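# Sort two balls into matching cups of a wooden puzzle

## Task

Put the large ball into the green cup and the small ball into the orange cup of the covered wooden puzzle, and finish with the puzzle lying flat on the table. It only counts if the balls and puzzle stay that way without the robot holding anything in place.

## Robot and tools

Robot: two xArm7 arms with parallel grippers, named left_arm and right_arm. The names do not refer to image sides. Bases in the scene frame: left_arm at (-0.014, +0.279, +0.233) m, quat_wxyz (+0.897, -0.423, +0.114, -0.056); right_arm at (+0.039, -0.192, +0.233) m, quat_wxyz (+0.898, +0.433, +0.068, -0.039). The bases may be tilted. Mounting plates and the metal frame behind the arms are fixed obstacles.

Scene frame: origin on the table top midway between the arms, +z up, +x out over the table, left_arm on the +y side. Every position is in metres and every quaternion is w,x,y,z with w first, all in this frame. Gripper axes: the fingers point along the gripper's +z and open and close along its y. end_effector_position is the point between closed finger pads, about 2 cm short of the tips; closing pushes the tips about 10 mm further along +z. Reported hand positions can be a little off, more so at long reach.

Row layout, used by both execute_actions and move: a flat list of 16 numbers. The first 8 are left_arm: x, y, z, qw, qx, qy, qz, opening. The last 8 are right_arm in the same order. x,y,z and the quaternion are an absolute gripper pose in the scene frame, not an offset. opening runs from -1 (closed) to +1 (fully open, 0.084 m). Both arms must always be filled in. To keep an arm still, resend its exact pose and quaternion from the last result before it stopped, plus its intended opening. To hold a gripper's orientation, repeat one fixed quaternion in every row rather than copying the drifting reported one.

execute_actions(actions): a list of actions. Each action is a table of up to 15 rows, one row per 1/30 s control step. If the table is shorter, its last row is held for the remaining steps, so every action lasts 0.5 s. An empty list only returns state and images. An action is rejected for both arms if any target lies more than 0.6 m from that gripper's current position along any of the gripper's own axes. If the first action fails this check, or any action is malformed, the whole call does nothing. Per step, the controller clips each commanded pose to within 70 mm and 16 degrees of the measured pose. Position wins over orientation when both cannot be met. A distant target may need several actions.

move(target, speed, blocking): target is one 16-number row as above, an absolute pose for each arm. Both grippers travel in straight lines and finish together, taking 0.5 to 10 s. After 10 s they stop wherever they are. speed is in m/s, from 0.002 to 0.5, default 0.25; turning is capped at twice that value in rad/s. The opening is applied when the move starts. Nothing slows the paths for obstacles or for the other arm. Grippers lag, drift and may overshoot speed, especially when an arm is nearly straight. Faster contact hits harder, and a target set deeper past a contact presses harder. With blocking=false the call returns after 0.5 s while motion continues; use wait(0) to check, and call wait or stop before sending anything else. The result includes a 'move:' line giving the ending (done, off_target, moving, held, fault) and any limits. paced means the pose was clipped. held means a check blocked some steps, after which the arm may move faster than speed. If only one arm is named, the other ended at rest near its pose. Each gripper's distance from its target is also reported.

wait(seconds): 0 to 10 s. Arms keep their last command and any running move continues. stop(): brakes a running move; the fingers keep moving. zoom_image(camera, region): camera is cam_left_wrist or cam_right_wrist, both 504x504. region is [x0, y0, x1, y1] in pixels from the top-left corner, at most 504 by 504. read_manual(section) returns only licence text. finished_scene(scene) ends the scene for good. Call it only once both balls are resting in their correct cups and the puzzle sits flat and free.

Reading results: the state line gives each gripper's pose and velocities. grip_measured is the current finger opening on the opening scale. To hold something, command an opening clearly below grip_measured. The force limit is about 24 N per pad, and a fast close squeezes harder. 'Hand target' is the pose the controller is now driving toward. 'pose unreachable' means the clearance check altered or blocked that arm's command. HELD in the step readings means that arm's row was partly held back. 'too close' warnings treat an arm's plate and its half of the frame as part of that arm. MOTOR HOT appears at 65 °C. At 80 °C the arm is braked and an OVER-TEMPERATURE FAULT is reported. A TORQUE FAULT happens when contact torque reaches a joint's load limit: the arm backs off, holds for 10 s and skips the rest of the call. Load limits in N m: waist 47, shoulder 47, upper arm roll 28.2, elbow 28.2, forearm roll 28.2, wrist pitch 18.8, wrist roll 18.8. Carried weight counts. Joint torque readings include offsets and noise.

Cameras come with calibration (K, distortion, T_world_to_cam), with small errors: about 0.5 degrees and 2.5 mm in pose.

Avoid: knocking anything off the table, which fails the task; dropping balls or the puzzle; slamming or pushing hard; letting the arms collide or press on each other; and holding loads long enough to overheat. Loose objects may get nudged briefly from time to time. The simulation keeps running while you reply.

Each tool is called after ">>>" as name([rows], argument=value, ...), one row to a line, values as JSON.

## Session

>>> execute_actions(actions=[])

Scene clock: 0.00 s.
left_arm: end_effector_position=(+0.1766, +0.3424, +0.3129) grip_measured=+1.00 end_effector_quat_wxyz=(+0.382, +0.601, -0.640, -0.289) end_effector_velocity=(+0.000, -0.000, +0.000) end_effector_angular_velocity=(-0.001, -0.001, -0.001) | right_arm: end_effector_position=(+0.0964, -0.6344, +0.1608) grip_measured=+0.46 end_effector_quat_wxyz=(-0.120, +0.957, -0.227, -0.132) end_effector_velocity=(+0.001, -0.000, +0.000) end_effector_angular_velocity=(-0.001, +0.000, +0.002)
Joint positions: left_arm=[-0.305 -0.098 -0.011  0.623  0.12   1.63   0.713  0.084] | right_arm=[-1.193 -0.99  -0.015  0.376 -0.363  0.841 -0.578  0.063]
Joint velocities: left_arm=[-0.     0.    -0.     0.001  0.    -0.     0.001 -0.   ] | right_arm=[ 0.    -0.     0.002 -0.    -0.     0.     0.001 -0.   ]
Joint torques (N m, as the arm reports them, + toward a larger angle): no reading
Hand target (left_arm): +0.177, +0.342, +0.313; +0.382, +0.601, -0.640, -0.289
Hand target (right_arm): +0.096, -0.634, +0.161; -0.120, +0.957, -0.227, -0.132

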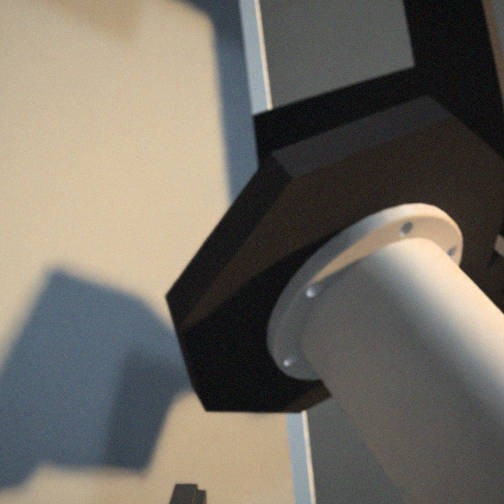

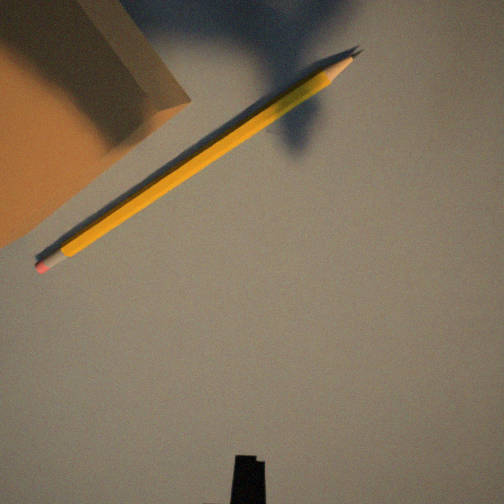

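>>> move(target=[0.38,0.25,0.42,0,1,0,0,1,0.25,-0.45,0.42,0,1,0,0,1], speed=0.3)

Scene clock: 9.20 s.
left_arm: end_effector_position=(+0.3798, +0.2495, +0.4190) grip_measured=+1.00 end_effector_quat_wxyz=(-0.001, +1.000, -0.002, -0.000) end_effector_velocity=(+0.000, -0.001, +0.001) end_effector_angular_velocity=(+0.002, -0.002, -0.000) | right_arm: end_effector_position=(+0.2495, -0.4517, +0.4189) grip_measured=+1.00 end_effector_quat_wxyz=(+0.003, +1.000, -0.002, -0.002) end_effector_velocity=(+0.001, +0.000, +0.001) end_effector_angular_velocity=(-0.002, -0.002, +0.003)
Joint positions: left_arm=[-0.474  0.182 -0.383  1.069  0.73   1.591 -1.252  0.084] | right_arm=[-0.587 -1.659  0.844  0.541  0.119  1.583 -0.431  0.084]
Joint velocities: left_arm=[-0.002  0.004 -0.001  0.004  0.002  0.004 -0.002  0.   ] | right_arm=[ 0.     0.     0.002  0.003  0.001  0.    -0.001 -0.   ]
Joint torques (N m, as the arm reports them, + toward a larger angle): left_arm=[-15.79 -10.19  -8.26  14.78  -0.45  -0.82   0.65] | right_arm=[ 0.32  2.62 -0.6  14.54  0.23 -1.74 -0.37]
Hand target (left_arm): +0.380, +0.249, +0.419; -0.001, +1.000, -0.002, -0.000
Hand target (right_arm): +0.250, -0.452, +0.419; +0.003, +1.000, -0.002, -0.002
Off the commanded pose (left_arm): 0.001 m, 0 deg.
Off the commanded pose (right_arm): 0.002 m, 0 deg.
move: done
camera_calibration (this result's frames):
cam_left_wrist: T_world_to_cam=[[-0.00490563, -0.999976, 0.00484676, 0.27872], [-0.999896, 0.00483942, -0.0135785, 0.454984], [0.0135547, -0.00491286, -0.999896, 0.541938], [0, 0, 0, 1]] pos_world=[0.448958, 0.279174, 0.546709]
cam_right_wrist: T_world_to_cam=[[0.00988725, -0.999887, -0.0112842, -0.411901], [-0.999693, -0.0101406, 0.0226232, 0.299445], [-0.0227351, 0.011057, -0.99968, 0.563544], [0, 0, 0, 1]] pos_world=[0.316238, -0.415049, 0.551941]

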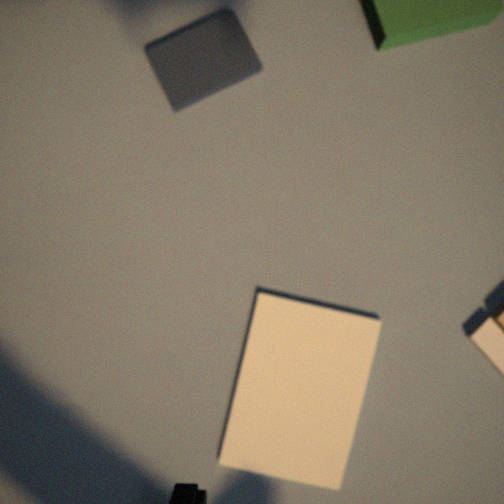

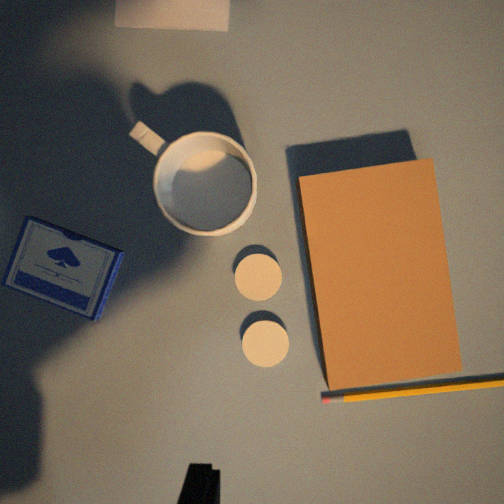

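The puzzle is probably near y≈0.

>>> move(target=[0.33,-0.03,0.36,0,1,0,0,1,0.25,-0.45,0.42,0,1,0,0,1], speed=0.3)

Scene clock: 13.57 s.
left_arm: end_effector_position=(+0.3294, -0.0290, +0.3601) grip_measured=+1.00 end_effector_quat_wxyz=(+0.000, +1.000, +0.001, -0.001) end_effector_velocity=(-0.004, -0.002, -0.002) end_effector_angular_velocity=(+0.006, +0.002, -0.011) | right_arm: end_effector_position=(+0.2500, -0.4500, +0.4200) grip_measured=+1.00 end_effector_quat_wxyz=(+0.000, +1.000, +0.000, +0.000) end_effector_velocity=(-0.000, -0.000, -0.000) end_effector_angular_velocity=(+0.001, +0.000, +0.000)
Joint positions: left_arm=[-0.706  1.048 -0.329  1.648  0.867  1.517 -1.577  0.084] | right_arm=[-0.583 -1.658  0.844  0.543  0.124  1.585 -0.431  0.084]
Joint velocities: left_arm=[-0.004  0.01  -0.001  0.002 -0.001  0.002  0.003 -0.   ] | right_arm=[ 0.     0.001 -0.    -0.    -0.     0.    -0.    -0.   ]
Joint torques (N m, as the arm reports them, + toward a larger angle): left_arm=[-23.56 -21.95  -9.4   13.21  -0.39  -0.89   0.72] | right_arm=[-0.14  2.88 -0.43 14.48  0.35 -1.82 -0.26]
Hand target (left_arm): +0.329, -0.029, +0.360; +0.000, +1.000, +0.000, -0.001
Hand target (right_arm): +0.250, -0.450, +0.420; +0.000, +1.000, +0.000, +0.000
Off the commanded pose (left_arm): 0.001 m, 0 deg.
Off the commanded pose (right_arm): 0.000 m, 0 deg.
move: done
camera_calibration (this result's frames):
cam_left_wrist: T_world_to_cam=[[-0.000325187, -0.999973, 0.00740343, -0.00217011], [-0.999928, 0.000236657, -0.0119557, 0.40444], [0.0119537, -0.00740679, -0.999901, 0.482841], [0, 0, 0, 1]] pos_world=[0.398638, 0.00131054, 0.487645]
cam_right_wrist: T_world_to_cam=[[0.0134257, -0.999774, -0.0165001, -0.40881], [-0.999737, -0.0137288, 0.0183953, 0.300101], [-0.0186177, 0.0162487, -0.999695, 0.565952], [0, 0, 0, 1]] pos_world=[0.316047, -0.413793, 0.553514]

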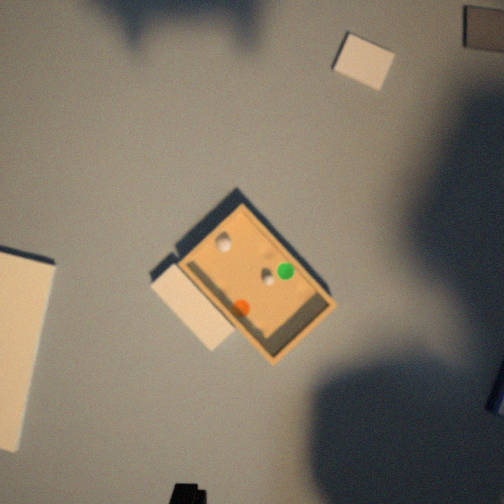

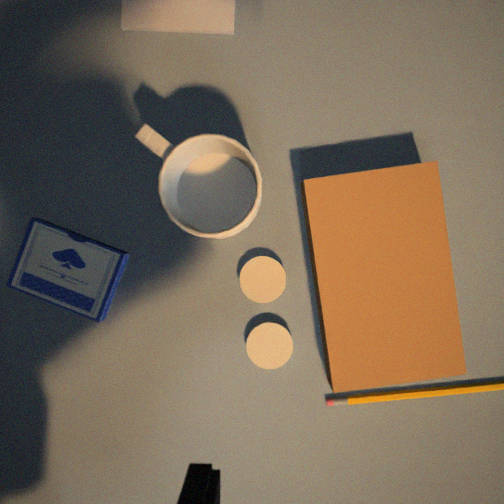

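>>> zoom_image(camera="cam_left_wrist", region=[140,170,350,380])

Region (140, 170, 350, 380) of cam_left_wrist's 504x504 image, scaled by 2.400, with more detail than that image has.

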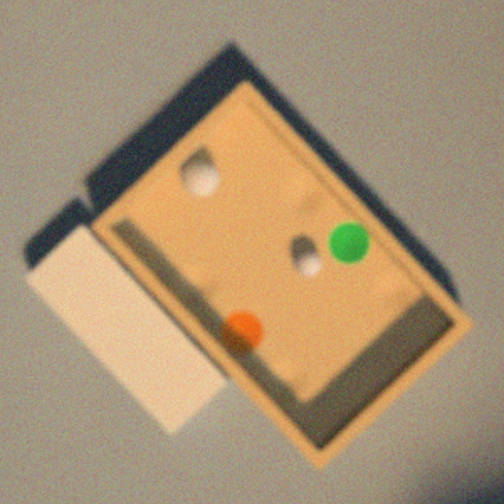

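>>> move(target=[0.352,-0.031,0.10,0,0.93,0.368,0,1,0.25,-0.45,0.42,0,1,0,0,1], speed=0.3)

Scene clock: 30.83 s.
left_arm: end_effector_position=(+0.3509, -0.0313, +0.1011) grip_measured=+1.00 end_effector_quat_wxyz=(+0.001, +0.930, +0.369, -0.001) end_effector_velocity=(-0.000, +0.005, -0.008) end_effector_angular_velocity=(+0.013, +0.005, +0.004) | right_arm: end_effector_position=(+0.2500, -0.4500, +0.4200) grip_measured=+1.00 end_effector_quat_wxyz=(+0.000, +1.000, +0.000, +0.000) end_effector_velocity=(+0.000, +0.000, -0.000) end_effector_angular_velocity=(+0.002, +0.000, +0.001)
Joint positions: left_arm=[-0.522  1.264 -0.035  1.509  1.095  1.033 -2.393  0.084] | right_arm=[-0.583 -1.658  0.844  0.543  0.124  1.586 -0.431  0.084]
Joint velocities: left_arm=[ 0.006  0.005  0.008 -0.002  0.001  0.001 -0.003 -0.   ] | right_arm=[ 0.     0.002 -0.001  0.     0.     0.    -0.     0.   ]
Joint torques (N m, as the arm reports them, + toward a larger angle): left_arm=[-26.44 -22.59 -10.14  10.59  -0.39  -0.78   0.68] | right_arm=[ 0.15  2.49 -0.57 14.46  0.32 -1.75 -0.43]
Hand target (left_arm): +0.351, -0.031, +0.100; +0.000, +0.930, +0.369, -0.001
Hand target (right_arm): +0.250, -0.450, +0.420; -0.000, +1.000, +0.000, +0.000
Off the commanded pose (left_arm): 0.002 m, 0 deg.
Off the commanded pose (right_arm): 0.000 m, 0 deg.
move: done
camera_calibration (this result's frames):
cam_left_wrist: T_world_to_cam=[[0.684196, -0.729261, 0.00734489, -0.234228], [-0.729172, -0.68423, -0.0117207, 0.306421], [0.0135731, 0.0026636, -0.999904, 0.223326], [0, 0, 0, 1]] pos_world=[0.38066, 0.0382542, 0.228616]
cam_right_wrist: T_world_to_cam=[[0.0134153, -0.999773, -0.0165283, -0.408793], [-0.999737, -0.013719, 0.018401, 0.300098], [-0.0186236, 0.0162771, -0.999694, 0.565975], [0, 0, 0, 1]] pos_world=[0.316043, -0.413795, 0.553523]

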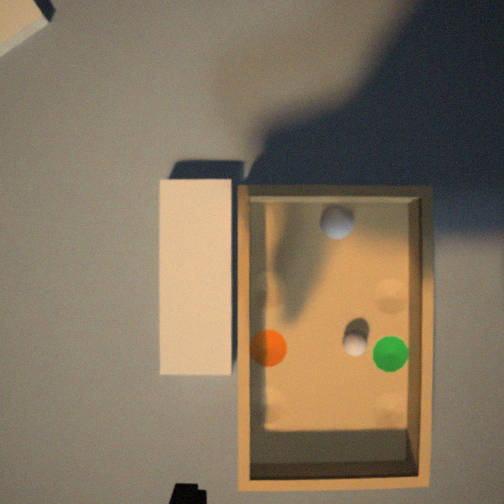

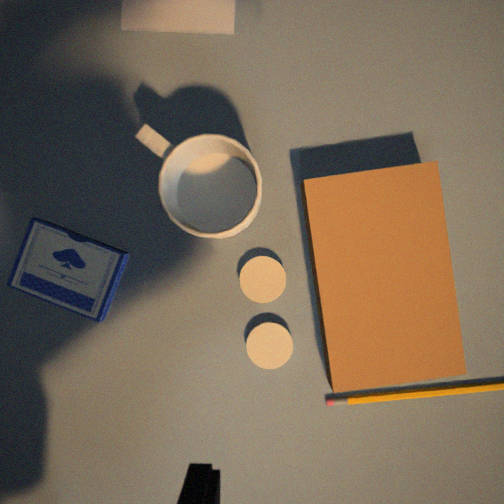

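>>> zoom_image(camera="cam_left_wrist", region=[230,230,450,450])

>>> move(target=[0.3545,-0.028,0.022,0,0.93,0.368,0,1,0.25,-0.45,0.42,0,1,0,0,1], speed=0.1)

Region (230, 230, 450, 450) of cam_left_wrist's 504x504 image, scaled by 2.291, with more detail than that image has.

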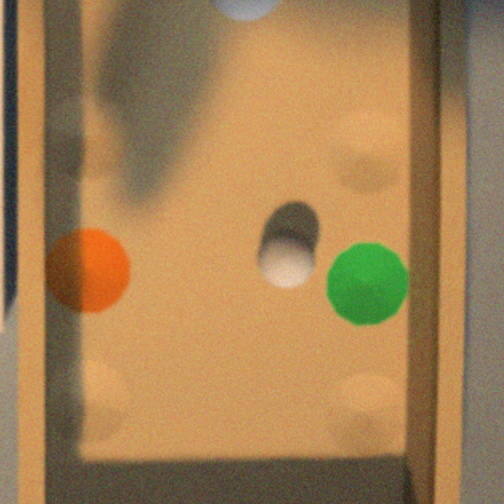

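Scene clock: 37.47 s.
left_arm: end_effector_position=(+0.3543, -0.0285, +0.0227) grip_measured=+1.00 end_effector_quat_wxyz=(+0.001, +0.930, +0.368, -0.000) end_effector_velocity=(-0.001, +0.004, -0.005) end_effector_angular_velocity=(+0.010, +0.002, -0.001) | right_arm: end_effector_position=(+0.2500, -0.4500, +0.4200) grip_measured=+1.00 end_effector_quat_wxyz=(-0.000, +1.000, -0.000, +0.000) end_effector_velocity=(-0.000, -0.000, +0.000) end_effector_angular_velocity=(-0.002, -0.001, +0.000)
Joint positions: left_arm=[-0.451  1.389  0.042  1.579  1.175  0.927 -2.407  0.084] | right_arm=[-0.583 -1.658  0.844  0.543  0.124  1.586 -0.431  0.084]
Joint velocities: left_arm=[ 0.003  0.003  0.006 -0.002  0.001  0.001  0.     0.   ] | right_arm=[ 0.    -0.002  0.    -0.     0.    -0.    -0.001  0.   ]
Joint torques (N m, as the arm reports them, + toward a larger angle): left_arm=[-26.67 -22.08  -9.67   9.31  -0.55  -0.77   0.69] | right_arm=[ 0.21  2.87 -0.56 14.54  0.24 -1.86 -0.23]
Hand target (left_arm): +0.354, -0.028, +0.022; +0.000, +0.930, +0.368, -0.000
Hand target (right_arm): +0.250, -0.450, +0.420; -0.000, +1.000, +0.000, -0.000
Off the commanded pose (left_arm): 0.001 m, 0 deg.
Off the commanded pose (right_arm): 0.000 m, 0 deg.
move: done
camera_calibration (this result's frames):
cam_left_wrist: T_world_to_cam=[[0.6837, -0.729725, 0.00748336, -0.233765], [-0.729615, -0.683732, -0.0131509, 0.310082], [0.0147132, 0.00353131, -0.999886, 0.144547], [0, 0, 0, 1]] pos_world=[0.383938, 0.0409184, 0.150357]
cam_right_wrist: T_world_to_cam=[[0.0134151, -0.999773, -0.0165284, -0.408793], [-0.999737, -0.0137188, 0.0184009, 0.300098], [-0.0186235, 0.0162772, -0.999694, 0.565975], [0, 0, 0, 1]] pos_world=[0.316043, -0.413795, 0.553523]

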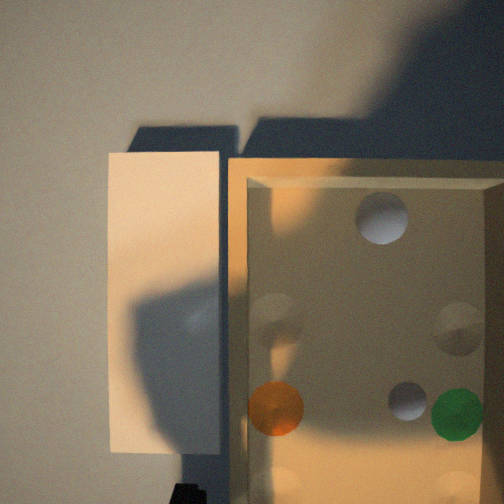

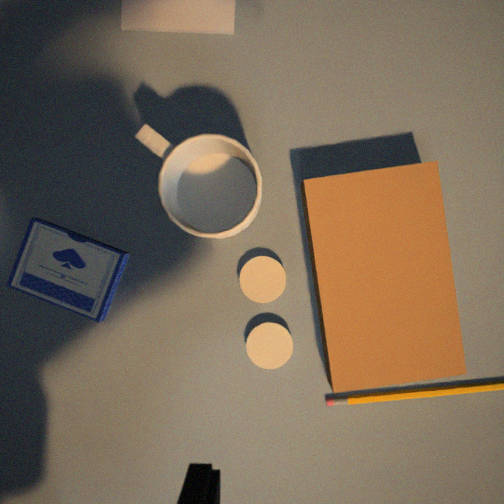

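>>> execute_actions([
  [[0.3545,-0.028,0.021,0,0.93,0.368,0,0.8,0.25,-0.45,0.42,0,1,0,0,1],[0.3545,-0.028,0.021,0,0.93,0.368,0,0.75,0.25,-0.45,0.42,0,1,0,0,1],[0.3545,-0.028,0.021,0,0.93,0.368,0,0.7,0.25,-0.45,0.42,0,1,0,0,1],[0.3545,-0.028,0.021,0,0.93,0.368,0,0.66,0.25,-0.45,0.42,0,1,0,0,1]],
  [[0.3545,-0.028,0.021,0,0.93,0.368,0,0.58,0.25,-0.45,0.42,0,1,0,0,1]],
  [[0.3545,-0.028,0.021,0,0.93,0.368,0,0.45,0.25,-0.45,0.42,0,1,0,0,1]],
  [[0.3545,-0.028,0.021,0,0.93,0.368,0,0,0.25,-0.45,0.42,0,1,0,0,1]],
])

Scene clock: 47.57 s.
left_arm: end_effector_position=(+0.3545, -0.0280, +0.0211) grip_measured=+0.59 end_effector_quat_wxyz=(+0.000, +0.930, +0.368, +0.000) end_effector_velocity=(-0.000, -0.001, +0.000) end_effector_angular_velocity=(-0.001, -0.001, -0.000) | right_arm: end_effector_position=(+0.2500, -0.4500, +0.4200) grip_measured=+1.00 end_effector_quat_wxyz=(+0.000, +1.000, +0.000, -0.000) end_effector_velocity=(-0.000, -0.000, +0.000) end_effector_angular_velocity=(+0.001, -0.000, +0.000)
Joint positions: left_arm=[-0.449  1.392  0.043  1.581  1.176  0.926 -2.406  0.068] | right_arm=[-0.583 -1.658  0.844  0.543  0.124  1.586 -0.431  0.084]
Joint velocities: left_arm=[-0.001  0.    -0.001  0.     0.    -0.    -0.001  0.   ] | right_arm=[ 0.    -0.    -0.001 -0.    -0.     0.    -0.001 -0.   ]
Joint torques (N m, as the arm reports them, + toward a larger angle): left_arm=[-26.08 -21.44  -9.12   8.83  -0.5   -0.66   0.76] | right_arm=[ 0.22  2.54 -0.58 14.51  0.27 -1.76 -0.27]
Hand target (left_arm): +0.354, -0.028, +0.021; +0.000, +0.930, +0.368, -0.000
Hand target (right_arm): +0.250, -0.450, +0.420; +0.000, +1.000, -0.000, +0.000
Off the commanded pose (left_arm): 0.000 m, 0 deg.
Off the commanded pose (right_arm): 0.000 m, 0 deg.
Step readings (end_effector_position; steps 1 to 15: 1st action; 16 to 30: 2nd action; 31 to 45: 3rd action; 46 to 60: 4th action):
0: left_arm (+0.3542, -0.0281, +0.0221) | right_arm (+0.2500, -0.4500, +0.4200)
1: left_arm (+0.3542, -0.0281, +0.0221) | right_arm (+0.2500, -0.4500, +0.4200)
2: left_arm (+0.3543, -0.0282, +0.0220) | right_arm (+0.2500, -0.4500, +0.4200)
4: left_arm (+0.3544, -0.0281, +0.0214) | right_arm (+0.2500, -0.4500, +0.4200)
8: left_arm (+0.3544, -0.0279, +0.0209) | right_arm (+0.2500, -0.4500, +0.4200)
15: left_arm (+0.3545, -0.0280, +0.0210) | right_arm (+0.2500, -0.4500, +0.4200)
16: left_arm (+0.3545, -0.0280, +0.0210) | right_arm (+0.2500, -0.4500, +0.4200)
17: left_arm (+0.3545, -0.0280, +0.0210) | right_arm (+0.2500, -0.4500, +0.4200)
19: left_arm (+0.3545, -0.0281, +0.0211) | right_arm (+0.2500, -0.4500, +0.4200)
23: left_arm (+0.3545, -0.0281, +0.0211) | right_arm (+0.2500, -0.4500, +0.4200)
30: left_arm (+0.3545, -0.0281, +0.0211) | right_arm (+0.2500, -0.4500, +0.4200)
31: left_arm (+0.3546, -0.0281, +0.0211) | right_arm (+0.2500, -0.4500, +0.4200)
32: left_arm (+0.3546, -0.0281, +0.0211) | right_arm (+0.2500, -0.4500, +0.4200)
34: left_arm (+0.3546, -0.0281, +0.0211) | right_arm (+0.2500, -0.4500, +0.4200)
38: left_arm (+0.3546, -0.0281, +0.0211) | right_arm (+0.2500, -0.4500, +0.4200)
45: left_arm (+0.3546, -0.0281, +0.0211) | right_arm (+0.2500, -0.4500, +0.4200)
46: left_arm (+0.3546, -0.0281, +0.0211) | right_arm (+0.2500, -0.4500, +0.4200)
47: left_arm (+0.3546, -0.0281, +0.0211) | right_arm (+0.2500, -0.4500, +0.4200)
49: left_arm (+0.3546, -0.0281, +0.0211) | right_arm (+0.2500, -0.4500, +0.4200)
53: left_arm (+0.3545, -0.0281, +0.0211) | right_arm (+0.2500, -0.4500, +0.4200)
60: end_effector_position above
camera_calibration (this result's frames):
cam_left_wrist: T_world_to_cam=[[0.683229, -0.730174, 0.00664598, -0.233416], [-0.730052, -0.683244, -0.014181, 0.310705], [0.0148954, 0.00483694, -0.999877, 0.142862], [0, 0, 0, 1]] pos_world=[0.384179, 0.0411621, 0.148802]
cam_right_wrist: T_world_to_cam=[[0.0134153, -0.999773, -0.0165284, -0.408793], [-0.999737, -0.013719, 0.0184011, 0.300098], [-0.0186237, 0.0162772, -0.999694, 0.565975], [0, 0, 0, 1]] pos_world=[0.316043, -0.413795, 0.553523]

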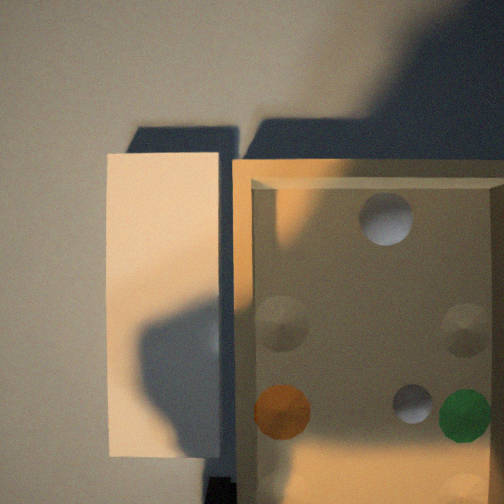

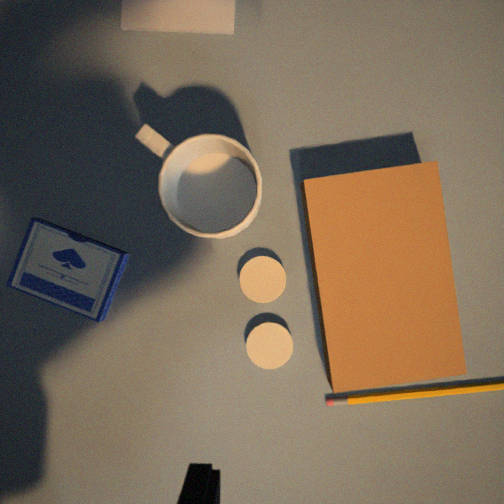

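>>> move(target=[0.3545,-0.028,0.029,0.039,0.929,0.368,0.020,0,0.25,-0.45,0.42,0,1,0,0,1], speed=0.05)

>>> execute_actions(actions=[])

Scene clock: 52.27 s.
left_arm: end_effector_position=(+0.3545, -0.0279, +0.0289) grip_measured=+0.59 end_effector_quat_wxyz=(+0.039, +0.929, +0.368, +0.020) end_effector_velocity=(+0.000, +0.000, -0.000) end_effector_angular_velocity=(-0.003, -0.002, +0.001) | right_arm: end_effector_position=(+0.2500, -0.4500, +0.4200) grip_measured=+1.00 end_effector_quat_wxyz=(-0.000, +1.000, +0.000, +0.000) end_effector_velocity=(-0.000, -0.000, +0.000) end_effector_angular_velocity=(-0.000, -0.001, -0.001)
Joint positions: left_arm=[-0.477  1.342  0.072  1.49   1.27   0.841 -2.504  0.068] | right_arm=[-0.583 -1.658  0.844  0.543  0.124  1.586 -0.431  0.084]
Joint velocities: left_arm=[ 0.    -0.002  0.002 -0.004  0.006 -0.005 -0.005 -0.   ] | right_arm=[ 0.    -0.001 -0.001 -0.    -0.    -0.    -0.     0.   ]
Joint torques (N m, as the arm reports them, + toward a larger angle): left_arm=[-26.46 -22.07  -9.76   9.79  -0.51  -0.89   0.78] | right_arm=[ 0.33  2.63 -0.67 14.44  0.32 -1.83 -0.34]
Hand target (left_arm): +0.354, -0.028, +0.029; +0.039, +0.929, +0.368, +0.020
Hand target (right_arm): +0.250, -0.450, +0.420; -0.000, +1.000, -0.000, -0.000
Off the commanded pose (left_arm): 0.000 m, 0 deg.
Off the commanded pose (right_arm): 0.000 m, 0 deg.
move: done
camera_calibration (this result's frames):
cam_left_wrist: T_world_to_cam=[[0.680327, -0.726988, 0.0929703, -0.234699], [-0.728487, -0.684673, -0.0230139, 0.310518], [0.080385, -0.0520707, -0.995403, 0.125793], [0, 0, 0, 1]] pos_world=[0.375769, 0.0485297, 0.154181]
cam_right_wrist: T_world_to_cam=[[0.0134152, -0.999773, -0.0165284, -0.408793], [-0.999737, -0.013719, 0.018401, 0.300098], [-0.0186235, 0.0162772, -0.999694, 0.565975], [0, 0, 0, 1]] pos_world=[0.316043, -0.413795, 0.553523]

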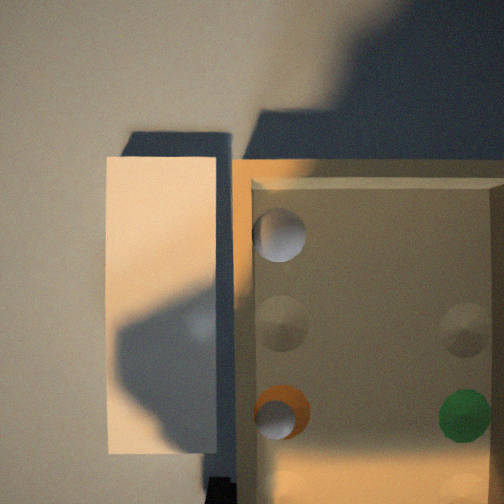

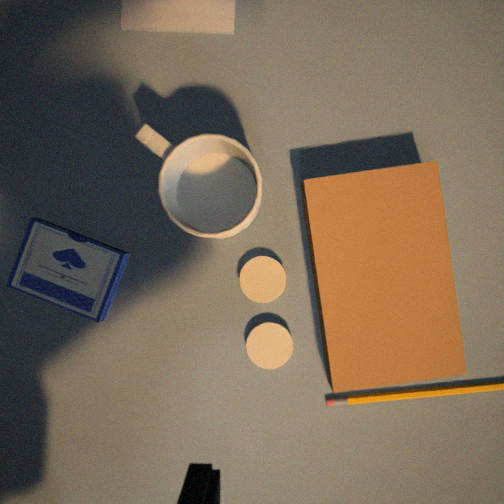

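Scene clock: 52.27 s.
left_arm: end_effector_position=(+0.3545, -0.0279, +0.0289) grip_measured=+0.59 end_effector_quat_wxyz=(+0.039, +0.929, +0.368, +0.020) end_effector_velocity=(+0.000, +0.000, -0.000) end_effector_angular_velocity=(-0.003, -0.002, +0.001) | right_arm: end_effector_position=(+0.2500, -0.4500, +0.4200) grip_measured=+1.00 end_effector_quat_wxyz=(-0.000, +1.000, +0.000, +0.000) end_effector_velocity=(-0.000, -0.000, +0.000) end_effector_angular_velocity=(-0.000, -0.001, -0.001)
Joint positions: left_arm=[-0.477  1.342  0.072  1.49   1.27   0.841 -2.504  0.068] | right_arm=[-0.583 -1.658  0.844  0.543  0.124  1.586 -0.431  0.084]
Joint velocities: left_arm=[ 0.    -0.002  0.002 -0.004  0.006 -0.005 -0.005 -0.   ] | right_arm=[ 0.    -0.001 -0.001 -0.    -0.    -0.    -0.     0.   ]
Joint torques (N m, as the arm reports them, + toward a larger angle): left_arm=[-26.46 -22.07  -9.76   9.79  -0.51  -0.89   0.78] | right_arm=[ 0.33  2.63 -0.67 14.44  0.32 -1.83 -0.34]
Hand target (left_arm): +0.354, -0.028, +0.029; +0.039, +0.929, +0.368, +0.020
Hand target (right_arm): +0.250, -0.450, +0.420; -0.000, +1.000, -0.000, -0.000
Off the commanded pose (left_arm): 0.000 m, 0 deg.
Off the commanded pose (right_arm): 0.000 m, 0 deg.
camera_calibration (this result's frames):
cam_left_wrist: T_world_to_cam=[[0.680327, -0.726988, 0.0929703, -0.234699], [-0.728487, -0.684673, -0.0230139, 0.310518], [0.080385, -0.0520707, -0.995403, 0.125793], [0, 0, 0, 1]] pos_world=[0.375769, 0.0485297, 0.154181]
cam_right_wrist: T_world_to_cam=[[0.0134152, -0.999773, -0.0165284, -0.408793], [-0.999737, -0.013719, 0.018401, 0.300098], [-0.0186235, 0.0162772, -0.999694, 0.565975], [0, 0, 0, 1]] pos_world=[0.316043, -0.413795, 0.553523]

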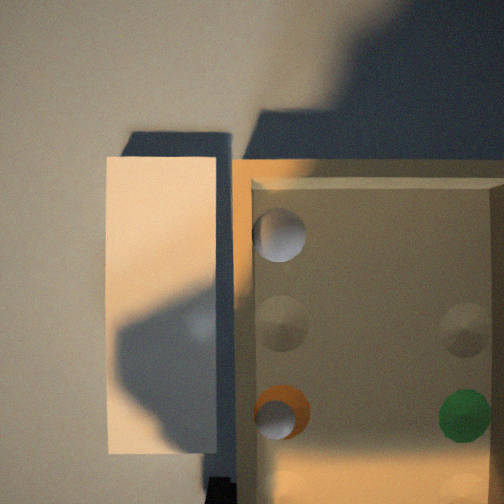

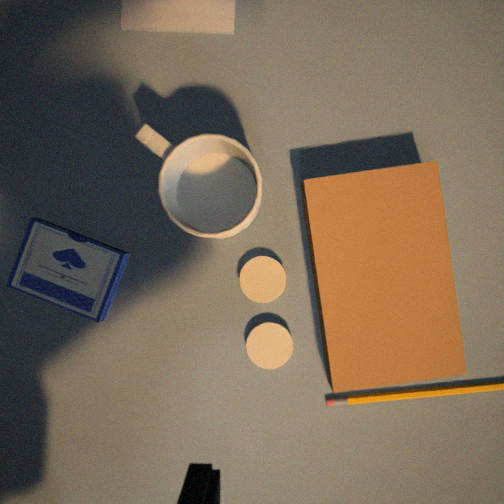

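Level it.

>>> move(target=[0.3545,-0.028,0.029,0,0.93,0.368,0,0,0.25,-0.45,0.42,0,1,0,0,1], speed=0.05)

Scene clock: 60.77 s.
left_arm: end_effector_position=(+0.3546, -0.0281, +0.0290) grip_measured=+0.59 end_effector_quat_wxyz=(+0.000, +0.930, +0.368, +0.000) end_effector_velocity=(-0.001, +0.000, -0.000) end_effector_angular_velocity=(+0.006, +0.007, -0.002) | right_arm: end_effector_position=(+0.2500, -0.4500, +0.4200) grip_measured=+1.00 end_effector_quat_wxyz=(+0.000, +1.000, -0.000, -0.000) end_effector_velocity=(+0.000, +0.000, -0.000) end_effector_angular_velocity=(+0.002, +0.000, -0.000)
Joint positions: left_arm=[-0.457  1.377  0.036  1.57   1.169  0.935 -2.405  0.068] | right_arm=[-0.583 -1.658  0.844  0.543  0.124  1.586 -0.431  0.084]
Joint velocities: left_arm=[ 0.002  0.004 -0.004  0.006 -0.008  0.01   0.008  0.   ] | right_arm=[ 0.     0.001 -0.001  0.     0.     0.     0.001 -0.   ]
Joint torques (N m, as the arm reports them, + toward a larger angle): left_arm=[-26.97 -22.46  -9.8    9.67  -0.37  -0.82   0.68] | right_arm=[ 0.17  2.62 -0.57 14.42  0.33 -1.75 -0.35]
Hand target (left_arm): +0.355, -0.028, +0.029; +0.000, +0.930, +0.368, -0.000
Hand target (right_arm): +0.250, -0.450, +0.420; -0.000, +1.000, -0.000, +0.000
Off the commanded pose (left_arm): 0.000 m, 0 deg.
Off the commanded pose (right_arm): 0.000 m, 0 deg.
move: done
camera_calibration (this result's frames):
cam_left_wrist: T_world_to_cam=[[0.683306, -0.730095, 0.00735157, -0.233556], [-0.729974, -0.683333, -0.0139705, 0.31077], [0.0152233, 0.00417964, -0.999875, 0.150701], [0, 0, 0, 1]] pos_world=[0.38415, 0.041211, 0.156741]
cam_right_wrist: T_world_to_cam=[[0.0134151, -0.999773, -0.0165283, -0.408793], [-0.999737, -0.0137188, 0.018401, 0.300098], [-0.0186236, 0.0162771, -0.999694, 0.565975], [0, 0, 0, 1]] pos_world=[0.316043, -0.413795, 0.553523]

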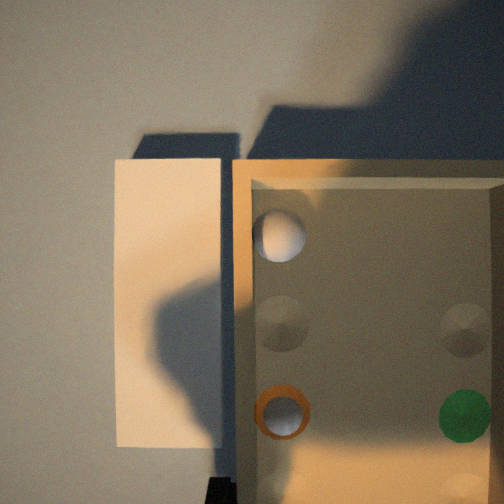

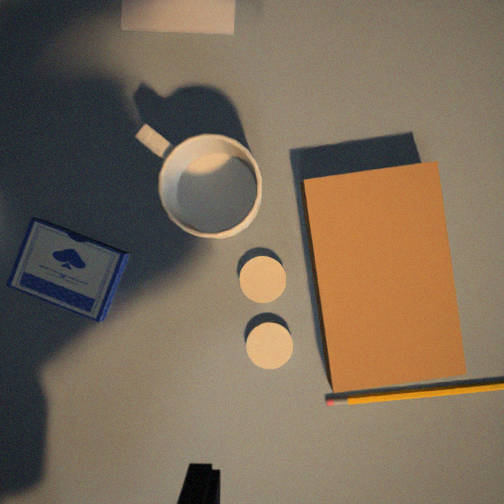

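>>> move(target=[0.3545,-0.028,0.029,-0.0165,0.93,0.368,0.0059,0,0.25,-0.45,0.42,0,1,0,0,1], speed=0.03)

>>> wait(seconds=1)

Scene clock: 70.33 s.
left_arm: end_effector_position=(+0.3545, -0.0280, +0.0289) grip_measured=+0.59 end_effector_quat_wxyz=(-0.016, +0.930, +0.368, +0.006) end_effector_velocity=(+0.001, +0.001, -0.001) end_effector_angular_velocity=(+0.007, +0.001, -0.000) | right_arm: end_effector_position=(+0.2500, -0.4500, +0.4200) grip_measured=+1.00 end_effector_quat_wxyz=(+0.000, +1.000, +0.000, +0.000) end_effector_velocity=(+0.000, +0.000, -0.000) end_effector_angular_velocity=(+0.000, +0.001, +0.001)
Joint positions: left_arm=[-0.469  1.4    0.033  1.605  1.146  0.98  -2.391  0.068] | right_arm=[-0.583 -1.658  0.844  0.543  0.124  1.586 -0.431  0.084]
Joint velocities: left_arm=[ 0.     0.002  0.001  0.004 -0.003  0.006  0.004  0.   ] | right_arm=[ 0.     0.001  0.     0.    -0.     0.    -0.    -0.   ]
Joint torques (N m, as the arm reports them, + toward a larger angle): left_arm=[-26.87 -22.65  -9.76   9.88  -0.46  -0.75   0.69] | right_arm=[ 0.12  2.45 -0.56 14.45  0.37 -1.64 -0.32]
Hand target (left_arm): +0.355, -0.028, +0.029; -0.017, +0.930, +0.368, +0.006
Hand target (right_arm): +0.250, -0.450, +0.420; -0.000, +1.000, +0.000, +0.000
Off the commanded pose (left_arm): 0.000 m, 0 deg.
Off the commanded pose (right_arm): 0.000 m, 0 deg.
move: done
camera_calibration (this result's frames):
cam_left_wrist: T_world_to_cam=[[0.683155, -0.730007, -0.019717, -0.232594], [-0.730147, -0.682287, -0.0370136, 0.311502], [0.0135675, 0.0396823, -0.99912, 0.152167], [0, 0, 0, 1]] pos_world=[0.384276, 0.0367006, 0.158977]
cam_right_wrist: T_world_to_cam=[[0.0134152, -0.999773, -0.0165282, -0.408793], [-0.999737, -0.0137189, 0.018401, 0.300098], [-0.0186236, 0.016277, -0.999694, 0.565975], [0, 0, 0, 1]] pos_world=[0.316043, -0.413795, 0.553523]

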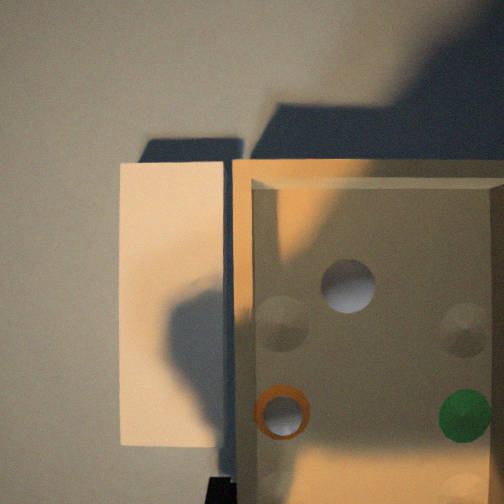

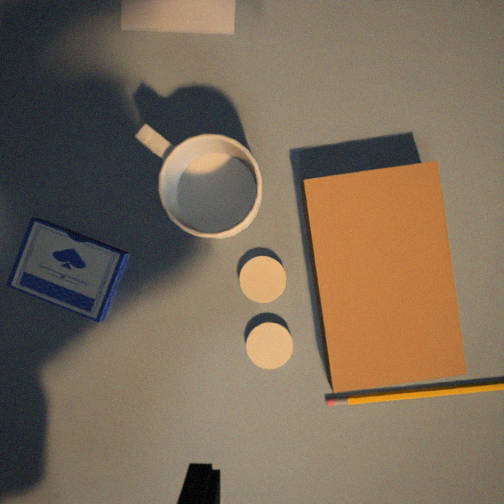

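Scene clock: 71.33 s.
left_arm: end_effector_position=(+0.3545, -0.0280, +0.0289) grip_measured=+0.59 end_effector_quat_wxyz=(-0.017, +0.930, +0.368, +0.006) end_effector_velocity=(-0.000, -0.000, +0.001) end_effector_angular_velocity=(-0.001, -0.000, +0.000) | right_arm: end_effector_position=(+0.2500, -0.4500, +0.4200) grip_measured=+1.00 end_effector_quat_wxyz=(-0.000, +1.000, -0.000, +0.000) end_effector_velocity=(-0.000, -0.000, +0.000) end_effector_angular_velocity=(+0.001, -0.001, -0.004)
Joint positions: left_arm=[-0.469  1.4    0.033  1.605  1.145  0.98  -2.391  0.068] | right_arm=[-0.583 -1.658  0.844  0.543  0.124  1.586 -0.431  0.084]
Joint velocities: left_arm=[-0.    -0.001 -0.001 -0.     0.    -0.    -0.    -0.   ] | right_arm=[-0.    -0.    -0.001 -0.     0.    -0.     0.003 -0.   ]
Joint torques (N m, as the arm reports them, + toward a larger angle): left_arm=[-26.89 -22.67  -9.62  10.    -0.4   -0.83   0.66] | right_arm=[ 0.29  2.43 -0.66 14.58  0.31 -1.68 -0.27]
Hand target (left_arm): +0.355, -0.028, +0.029; -0.017, +0.930, +0.368, +0.006
Hand target (right_arm): +0.250, -0.450, +0.420; -0.000, +1.000, +0.000, +0.000
Off the commanded pose (left_arm): 0.000 m, 0 deg.
Off the commanded pose (right_arm): 0.000 m, 0 deg.
wait: 1.00 s; at rest by 0.17 s
camera_calibration (this result's frames):
cam_left_wrist: T_world_to_cam=[[0.683216, -0.729943, -0.0199776, -0.232614], [-0.730091, -0.682335, -0.0372447, 0.311548], [0.0135551, 0.0400316, -0.999106, 0.15216], [0, 0, 0, 1]] pos_world=[0.384321, 0.0366932, 0.15898]
cam_right_wrist: T_world_to_cam=[[0.0134151, -0.999773, -0.0165284, -0.408793], [-0.999737, -0.0137188, 0.0184009, 0.300098], [-0.0186235, 0.0162772, -0.999694, 0.565975], [0, 0, 0, 1]] pos_world=[0.316043, -0.413795, 0.553523]

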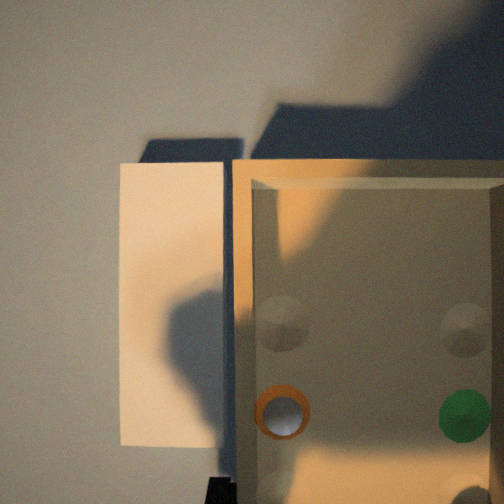

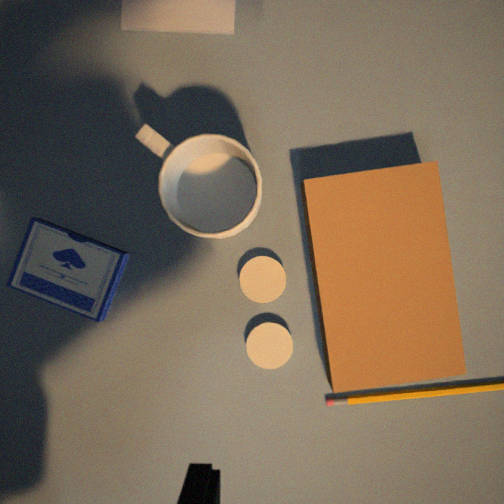

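>>> execute_actions(actions=[])

Scene clock: 74.30 s.
left_arm: end_effector_position=(+0.3545, -0.0280, +0.0289) grip_measured=+0.59 end_effector_quat_wxyz=(-0.017, +0.930, +0.368, +0.006) end_effector_velocity=(+0.000, +0.000, +0.000) end_effector_angular_velocity=(+0.000, -0.000, -0.001) | right_arm: end_effector_position=(+0.2500, -0.4500, +0.4200) grip_measured=+1.00 end_effector_quat_wxyz=(+0.000, +1.000, +0.000, -0.000) end_effector_velocity=(-0.000, -0.000, +0.000) end_effector_angular_velocity=(+0.001, -0.001, -0.000)
Joint positions: left_arm=[-0.469  1.4    0.033  1.605  1.145  0.98  -2.391  0.068] | right_arm=[-0.583 -1.658  0.844  0.543  0.124  1.586 -0.431  0.084]
Joint velocities: left_arm=[ 0.    -0.     0.     0.     0.     0.     0.001  0.   ] | right_arm=[ 0.     0.    -0.002  0.    -0.     0.    -0.001 -0.   ]
Joint torques (N m, as the arm reports them, + toward a larger angle): left_arm=[-26.98 -22.79  -9.79  10.    -0.44  -0.8    0.7 ] | right_arm=[ 0.23  2.72 -0.68 14.34  0.31 -1.77 -0.32]
Hand target (left_arm): +0.355, -0.028, +0.029; -0.017, +0.930, +0.368, +0.006
Hand target (right_arm): +0.250, -0.450, +0.420; -0.000, +1.000, +0.000, +0.000
Off the commanded pose (left_arm): 0.000 m, 0 deg.
Off the commanded pose (right_arm): 0.000 m, 0 deg.
camera_calibration (this result's frames):
cam_left_wrist: T_world_to_cam=[[0.68321, -0.729948, -0.0199767, -0.232612], [-0.730096, -0.682329, -0.0372388, 0.311544], [0.0135518, 0.0400268, -0.999107, 0.152162], [0, 0, 0, 1]] pos_world=[0.384318, 0.0366906, 0.158981]
cam_right_wrist: T_world_to_cam=[[0.0134153, -0.999773, -0.0165284, -0.408793], [-0.999737, -0.013719, 0.0184011, 0.300098], [-0.0186237, 0.0162772, -0.999694, 0.565975], [0, 0, 0, 1]] pos_world=[0.316043, -0.413795, 0.553523]

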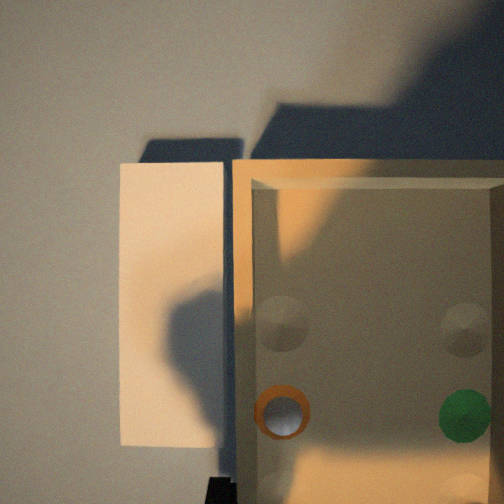

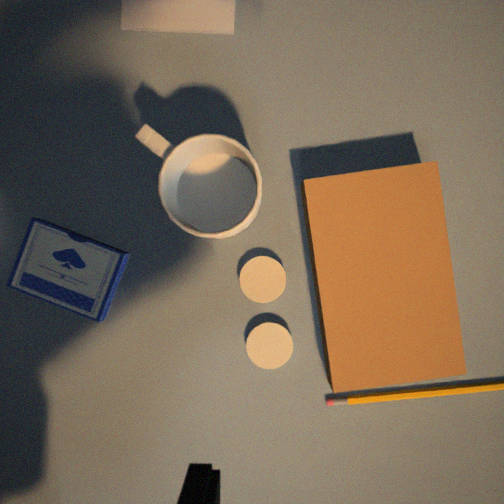

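>>> execute_actions([
  [[0.3545,-0.028,0.029,-0.012,0.93,0.368,0.004,0,0.25,-0.45,0.42,0,1,0,0,1],[0.3545,-0.028,0.029,-0.008,0.93,0.368,0.003,0,0.25,-0.45,0.42,0,1,0,0,1],[0.3545,-0.028,0.029,-0.004,0.93,0.368,0.001,0,0.25,-0.45,0.42,0,1,0,0,1],[0.3545,-0.028,0.029,0,0.93,0.368,0,0,0.25,-0.45,0.42,0,1,0,0,1],[0.3545,-0.028,0.029,0.004,0.93,0.368,-0.0017,0,0.25,-0.45,0.42,0,1,0,0,1],[0.3545,-0.028,0.029,0.008,0.93,0.368,-0.0035,0,0.25,-0.45,0.42,0,1,0,0,1],[0.3545,-0.028,0.029,0.012,0.93,0.368,-0.0052,0,0.25,-0.45,0.42,0,1,0,0,1],[0.3545,-0.028,0.029,0.016,0.93,0.368,-0.0069,0,0.25,-0.45,0.42,0,1,0,0,1]],
  [[0.3545,-0.028,0.029,0.016,0.93,0.368,-0.0069,0,0.25,-0.45,0.42,0,1,0,0,1],[0.3545,-0.028,0.029,0.012,0.93,0.368,-0.0052,0,0.25,-0.45,0.42,0,1,0,0,1],[0.3545,-0.028,0.029,0.008,0.93,0.368,-0.0035,0,0.25,-0.45,0.42,0,1,0,0,1],[0.3545,-0.028,0.029,0.004,0.93,0.368,-0.0017,0,0.25,-0.45,0.42,0,1,0,0,1],[0.3545,-0.028,0.029,0,0.93,0.368,0,0,0.25,-0.45,0.42,0,1,0,0,1]],
])

>>> wait(seconds=1.5)

Scene clock: 86.87 s.
left_arm: end_effector_position=(+0.3546, -0.0278, +0.0288) grip_measured=+0.59 end_effector_quat_wxyz=(-0.000, +0.930, +0.368, +0.000) end_effector_velocity=(+0.001, +0.001, -0.001) end_effector_angular_velocity=(+0.004, +0.001, +0.000) | right_arm: end_effector_position=(+0.2500, -0.4500, +0.4200) grip_measured=+1.00 end_effector_quat_wxyz=(+0.000, +1.000, +0.000, -0.000) end_effector_velocity=(-0.000, -0.000, +0.000) end_effector_angular_velocity=(-0.001, -0.001, +0.000)
Joint positions: left_arm=[-0.457  1.377  0.037  1.571  1.168  0.935 -2.405  0.068] | right_arm=[-0.583 -1.658  0.844  0.543  0.124  1.586 -0.431  0.084]
Joint velocities: left_arm=[ 0.001  0.001  0.     0.003 -0.002  0.004  0.004 -0.   ] | right_arm=[ 0.    -0.002  0.001 -0.     0.    -0.    -0.     0.   ]
Joint torques (N m, as the arm reports them, + toward a larger angle): left_arm=[-27.19 -22.25  -9.89   9.6   -0.45  -0.86   0.64] | right_arm=[ 0.18  2.75 -0.59 14.49  0.23 -1.81 -0.42]
Hand target (left_arm): +0.355, -0.028, +0.029; -0.000, +0.930, +0.368, -0.000
Hand target (right_arm): +0.250, -0.450, +0.420; +0.000, +1.000, -0.000, -0.000
Off the commanded pose (left_arm): 0.000 m, 0 deg.
Off the commanded pose (right_arm): 0.000 m, 0 deg.
Step readings (end_effector_position; steps 1 to 15: 1st action; 16 to 30: 2nd action):
0: left_arm (+0.3545, -0.0280, +0.0289) | right_arm (+0.2500, -0.4500, +0.4200)
1: left_arm (+0.3545, -0.0280, +0.0289) | right_arm (+0.2500, -0.4500, +0.4200)
2: left_arm (+0.3544, -0.0282, +0.0290) | right_arm (+0.2500, -0.4500, +0.4200)
4: left_arm (+0.3541, -0.0284, +0.0292) | right_arm (+0.2500, -0.4500, +0.4200)
8: left_arm (+0.3545, -0.0279, +0.0291) | right_arm (+0.2500, -0.4500, +0.4200)
15: left_arm (+0.3546, -0.0279, +0.0291) | right_arm (+0.2500, -0.4500, +0.4200)
16: left_arm (+0.3544, -0.0281, +0.0292) | right_arm (+0.2500, -0.4500, +0.4200)
17: left_arm (+0.3543, -0.0282, +0.0292) | right_arm (+0.2500, -0.4500, +0.4200)
19: left_arm (+0.3546, -0.0279, +0.0290) | right_arm (+0.2500, -0.4500, +0.4200)
23: left_arm (+0.3542, -0.0283, +0.0292) | right_arm (+0.2500, -0.4500, +0.4200)
30: end_effector_position above
camera_calibration (this result's frames):
cam_left_wrist: T_world_to_cam=[[0.683388, -0.730028, 0.00635271, -0.233403], [-0.729906, -0.683398, -0.0143038, 0.310989], [0.0147836, 0.00513813, -0.999878, 0.150648], [0, 0, 0, 1]] pos_world=[0.38427, 0.0413649, 0.156561]
cam_right_wrist: T_world_to_cam=[[0.0134152, -0.999773, -0.0165283, -0.408793], [-0.999737, -0.0137189, 0.0184011, 0.300098], [-0.0186236, 0.0162771, -0.999694, 0.565975], [0, 0, 0, 1]] pos_world=[0.316043, -0.413795, 0.553523]

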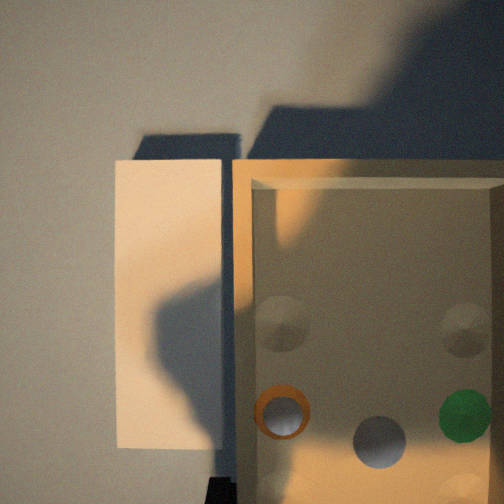

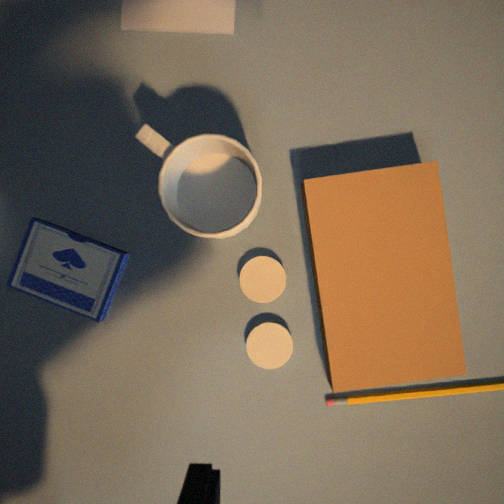

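Scene clock: 88.37 s.
left_arm: end_effector_position=(+0.3545, -0.0280, +0.0289) grip_measured=+0.59 end_effector_quat_wxyz=(-0.000, +0.930, +0.368, -0.000) end_effector_velocity=(+0.001, -0.000, +0.000) end_effector_angular_velocity=(-0.001, -0.001, +0.000) | right_arm: end_effector_position=(+0.2500, -0.4500, +0.4200) grip_measured=+1.00 end_effector_quat_wxyz=(+0.000, +1.000, -0.000, -0.000) end_effector_velocity=(-0.000, -0.000, +0.000) end_effector_angular_velocity=(-0.001, -0.001, -0.002)
Joint positions: left_arm=[-0.457  1.377  0.036  1.571  1.168  0.936 -2.405  0.068] | right_arm=[-0.583 -1.658  0.844  0.543  0.124  1.586 -0.431  0.084]
Joint velocities: left_arm=[-0.001 -0.001  0.     0.001  0.    -0.001  0.    -0.   ] | right_arm=[-0.    -0.002 -0.001 -0.    -0.     0.     0.001 -0.   ]
Joint torques (N m, as the arm reports them, + toward a larger angle): left_arm=[-26.77 -22.23  -9.86   9.56  -0.52  -0.85   0.71] | right_arm=[ 0.37  2.84 -0.57 14.39  0.02 -1.74 -0.36]
Hand target (left_arm): +0.355, -0.028, +0.029; -0.000, +0.930, +0.368, -0.000
Hand target (right_arm): +0.250, -0.450, +0.420; +0.000, +1.000, -0.000, -0.000
Off the commanded pose (left_arm): 0.000 m, 0 deg.
Off the commanded pose (right_arm): 0.000 m, 0 deg.
wait: 1.50 s; at rest by 0.17 s
camera_calibration (this result's frames):
cam_left_wrist: T_world_to_cam=[[0.683213, -0.730192, 0.00637863, -0.233376], [-0.730071, -0.683224, -0.0141949, 0.310842], [0.014723, 0.00504126, -0.999879, 0.15079], [0, 0, 0, 1]] pos_world=[0.384162, 0.0412051, 0.156672]
cam_right_wrist: T_world_to_cam=[[0.013415, -0.999773, -0.0165283, -0.408793], [-0.999737, -0.0137187, 0.0184012, 0.300098], [-0.0186238, 0.0162771, -0.999694, 0.565975], [0, 0, 0, 1]] pos_world=[0.316043, -0.413795, 0.553523]

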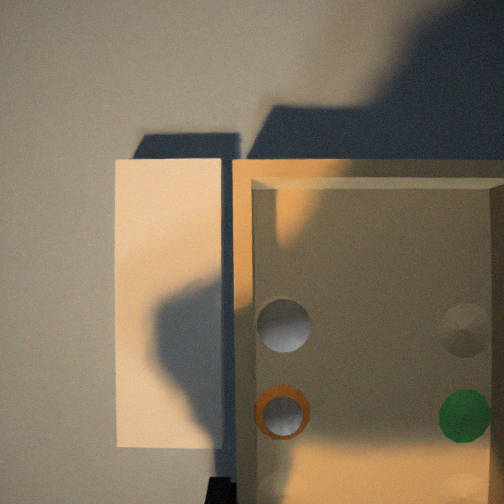

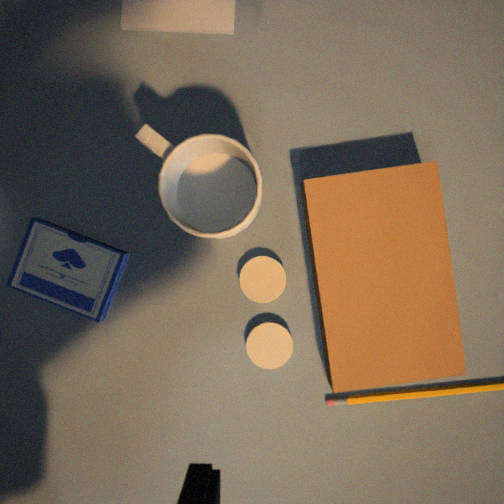

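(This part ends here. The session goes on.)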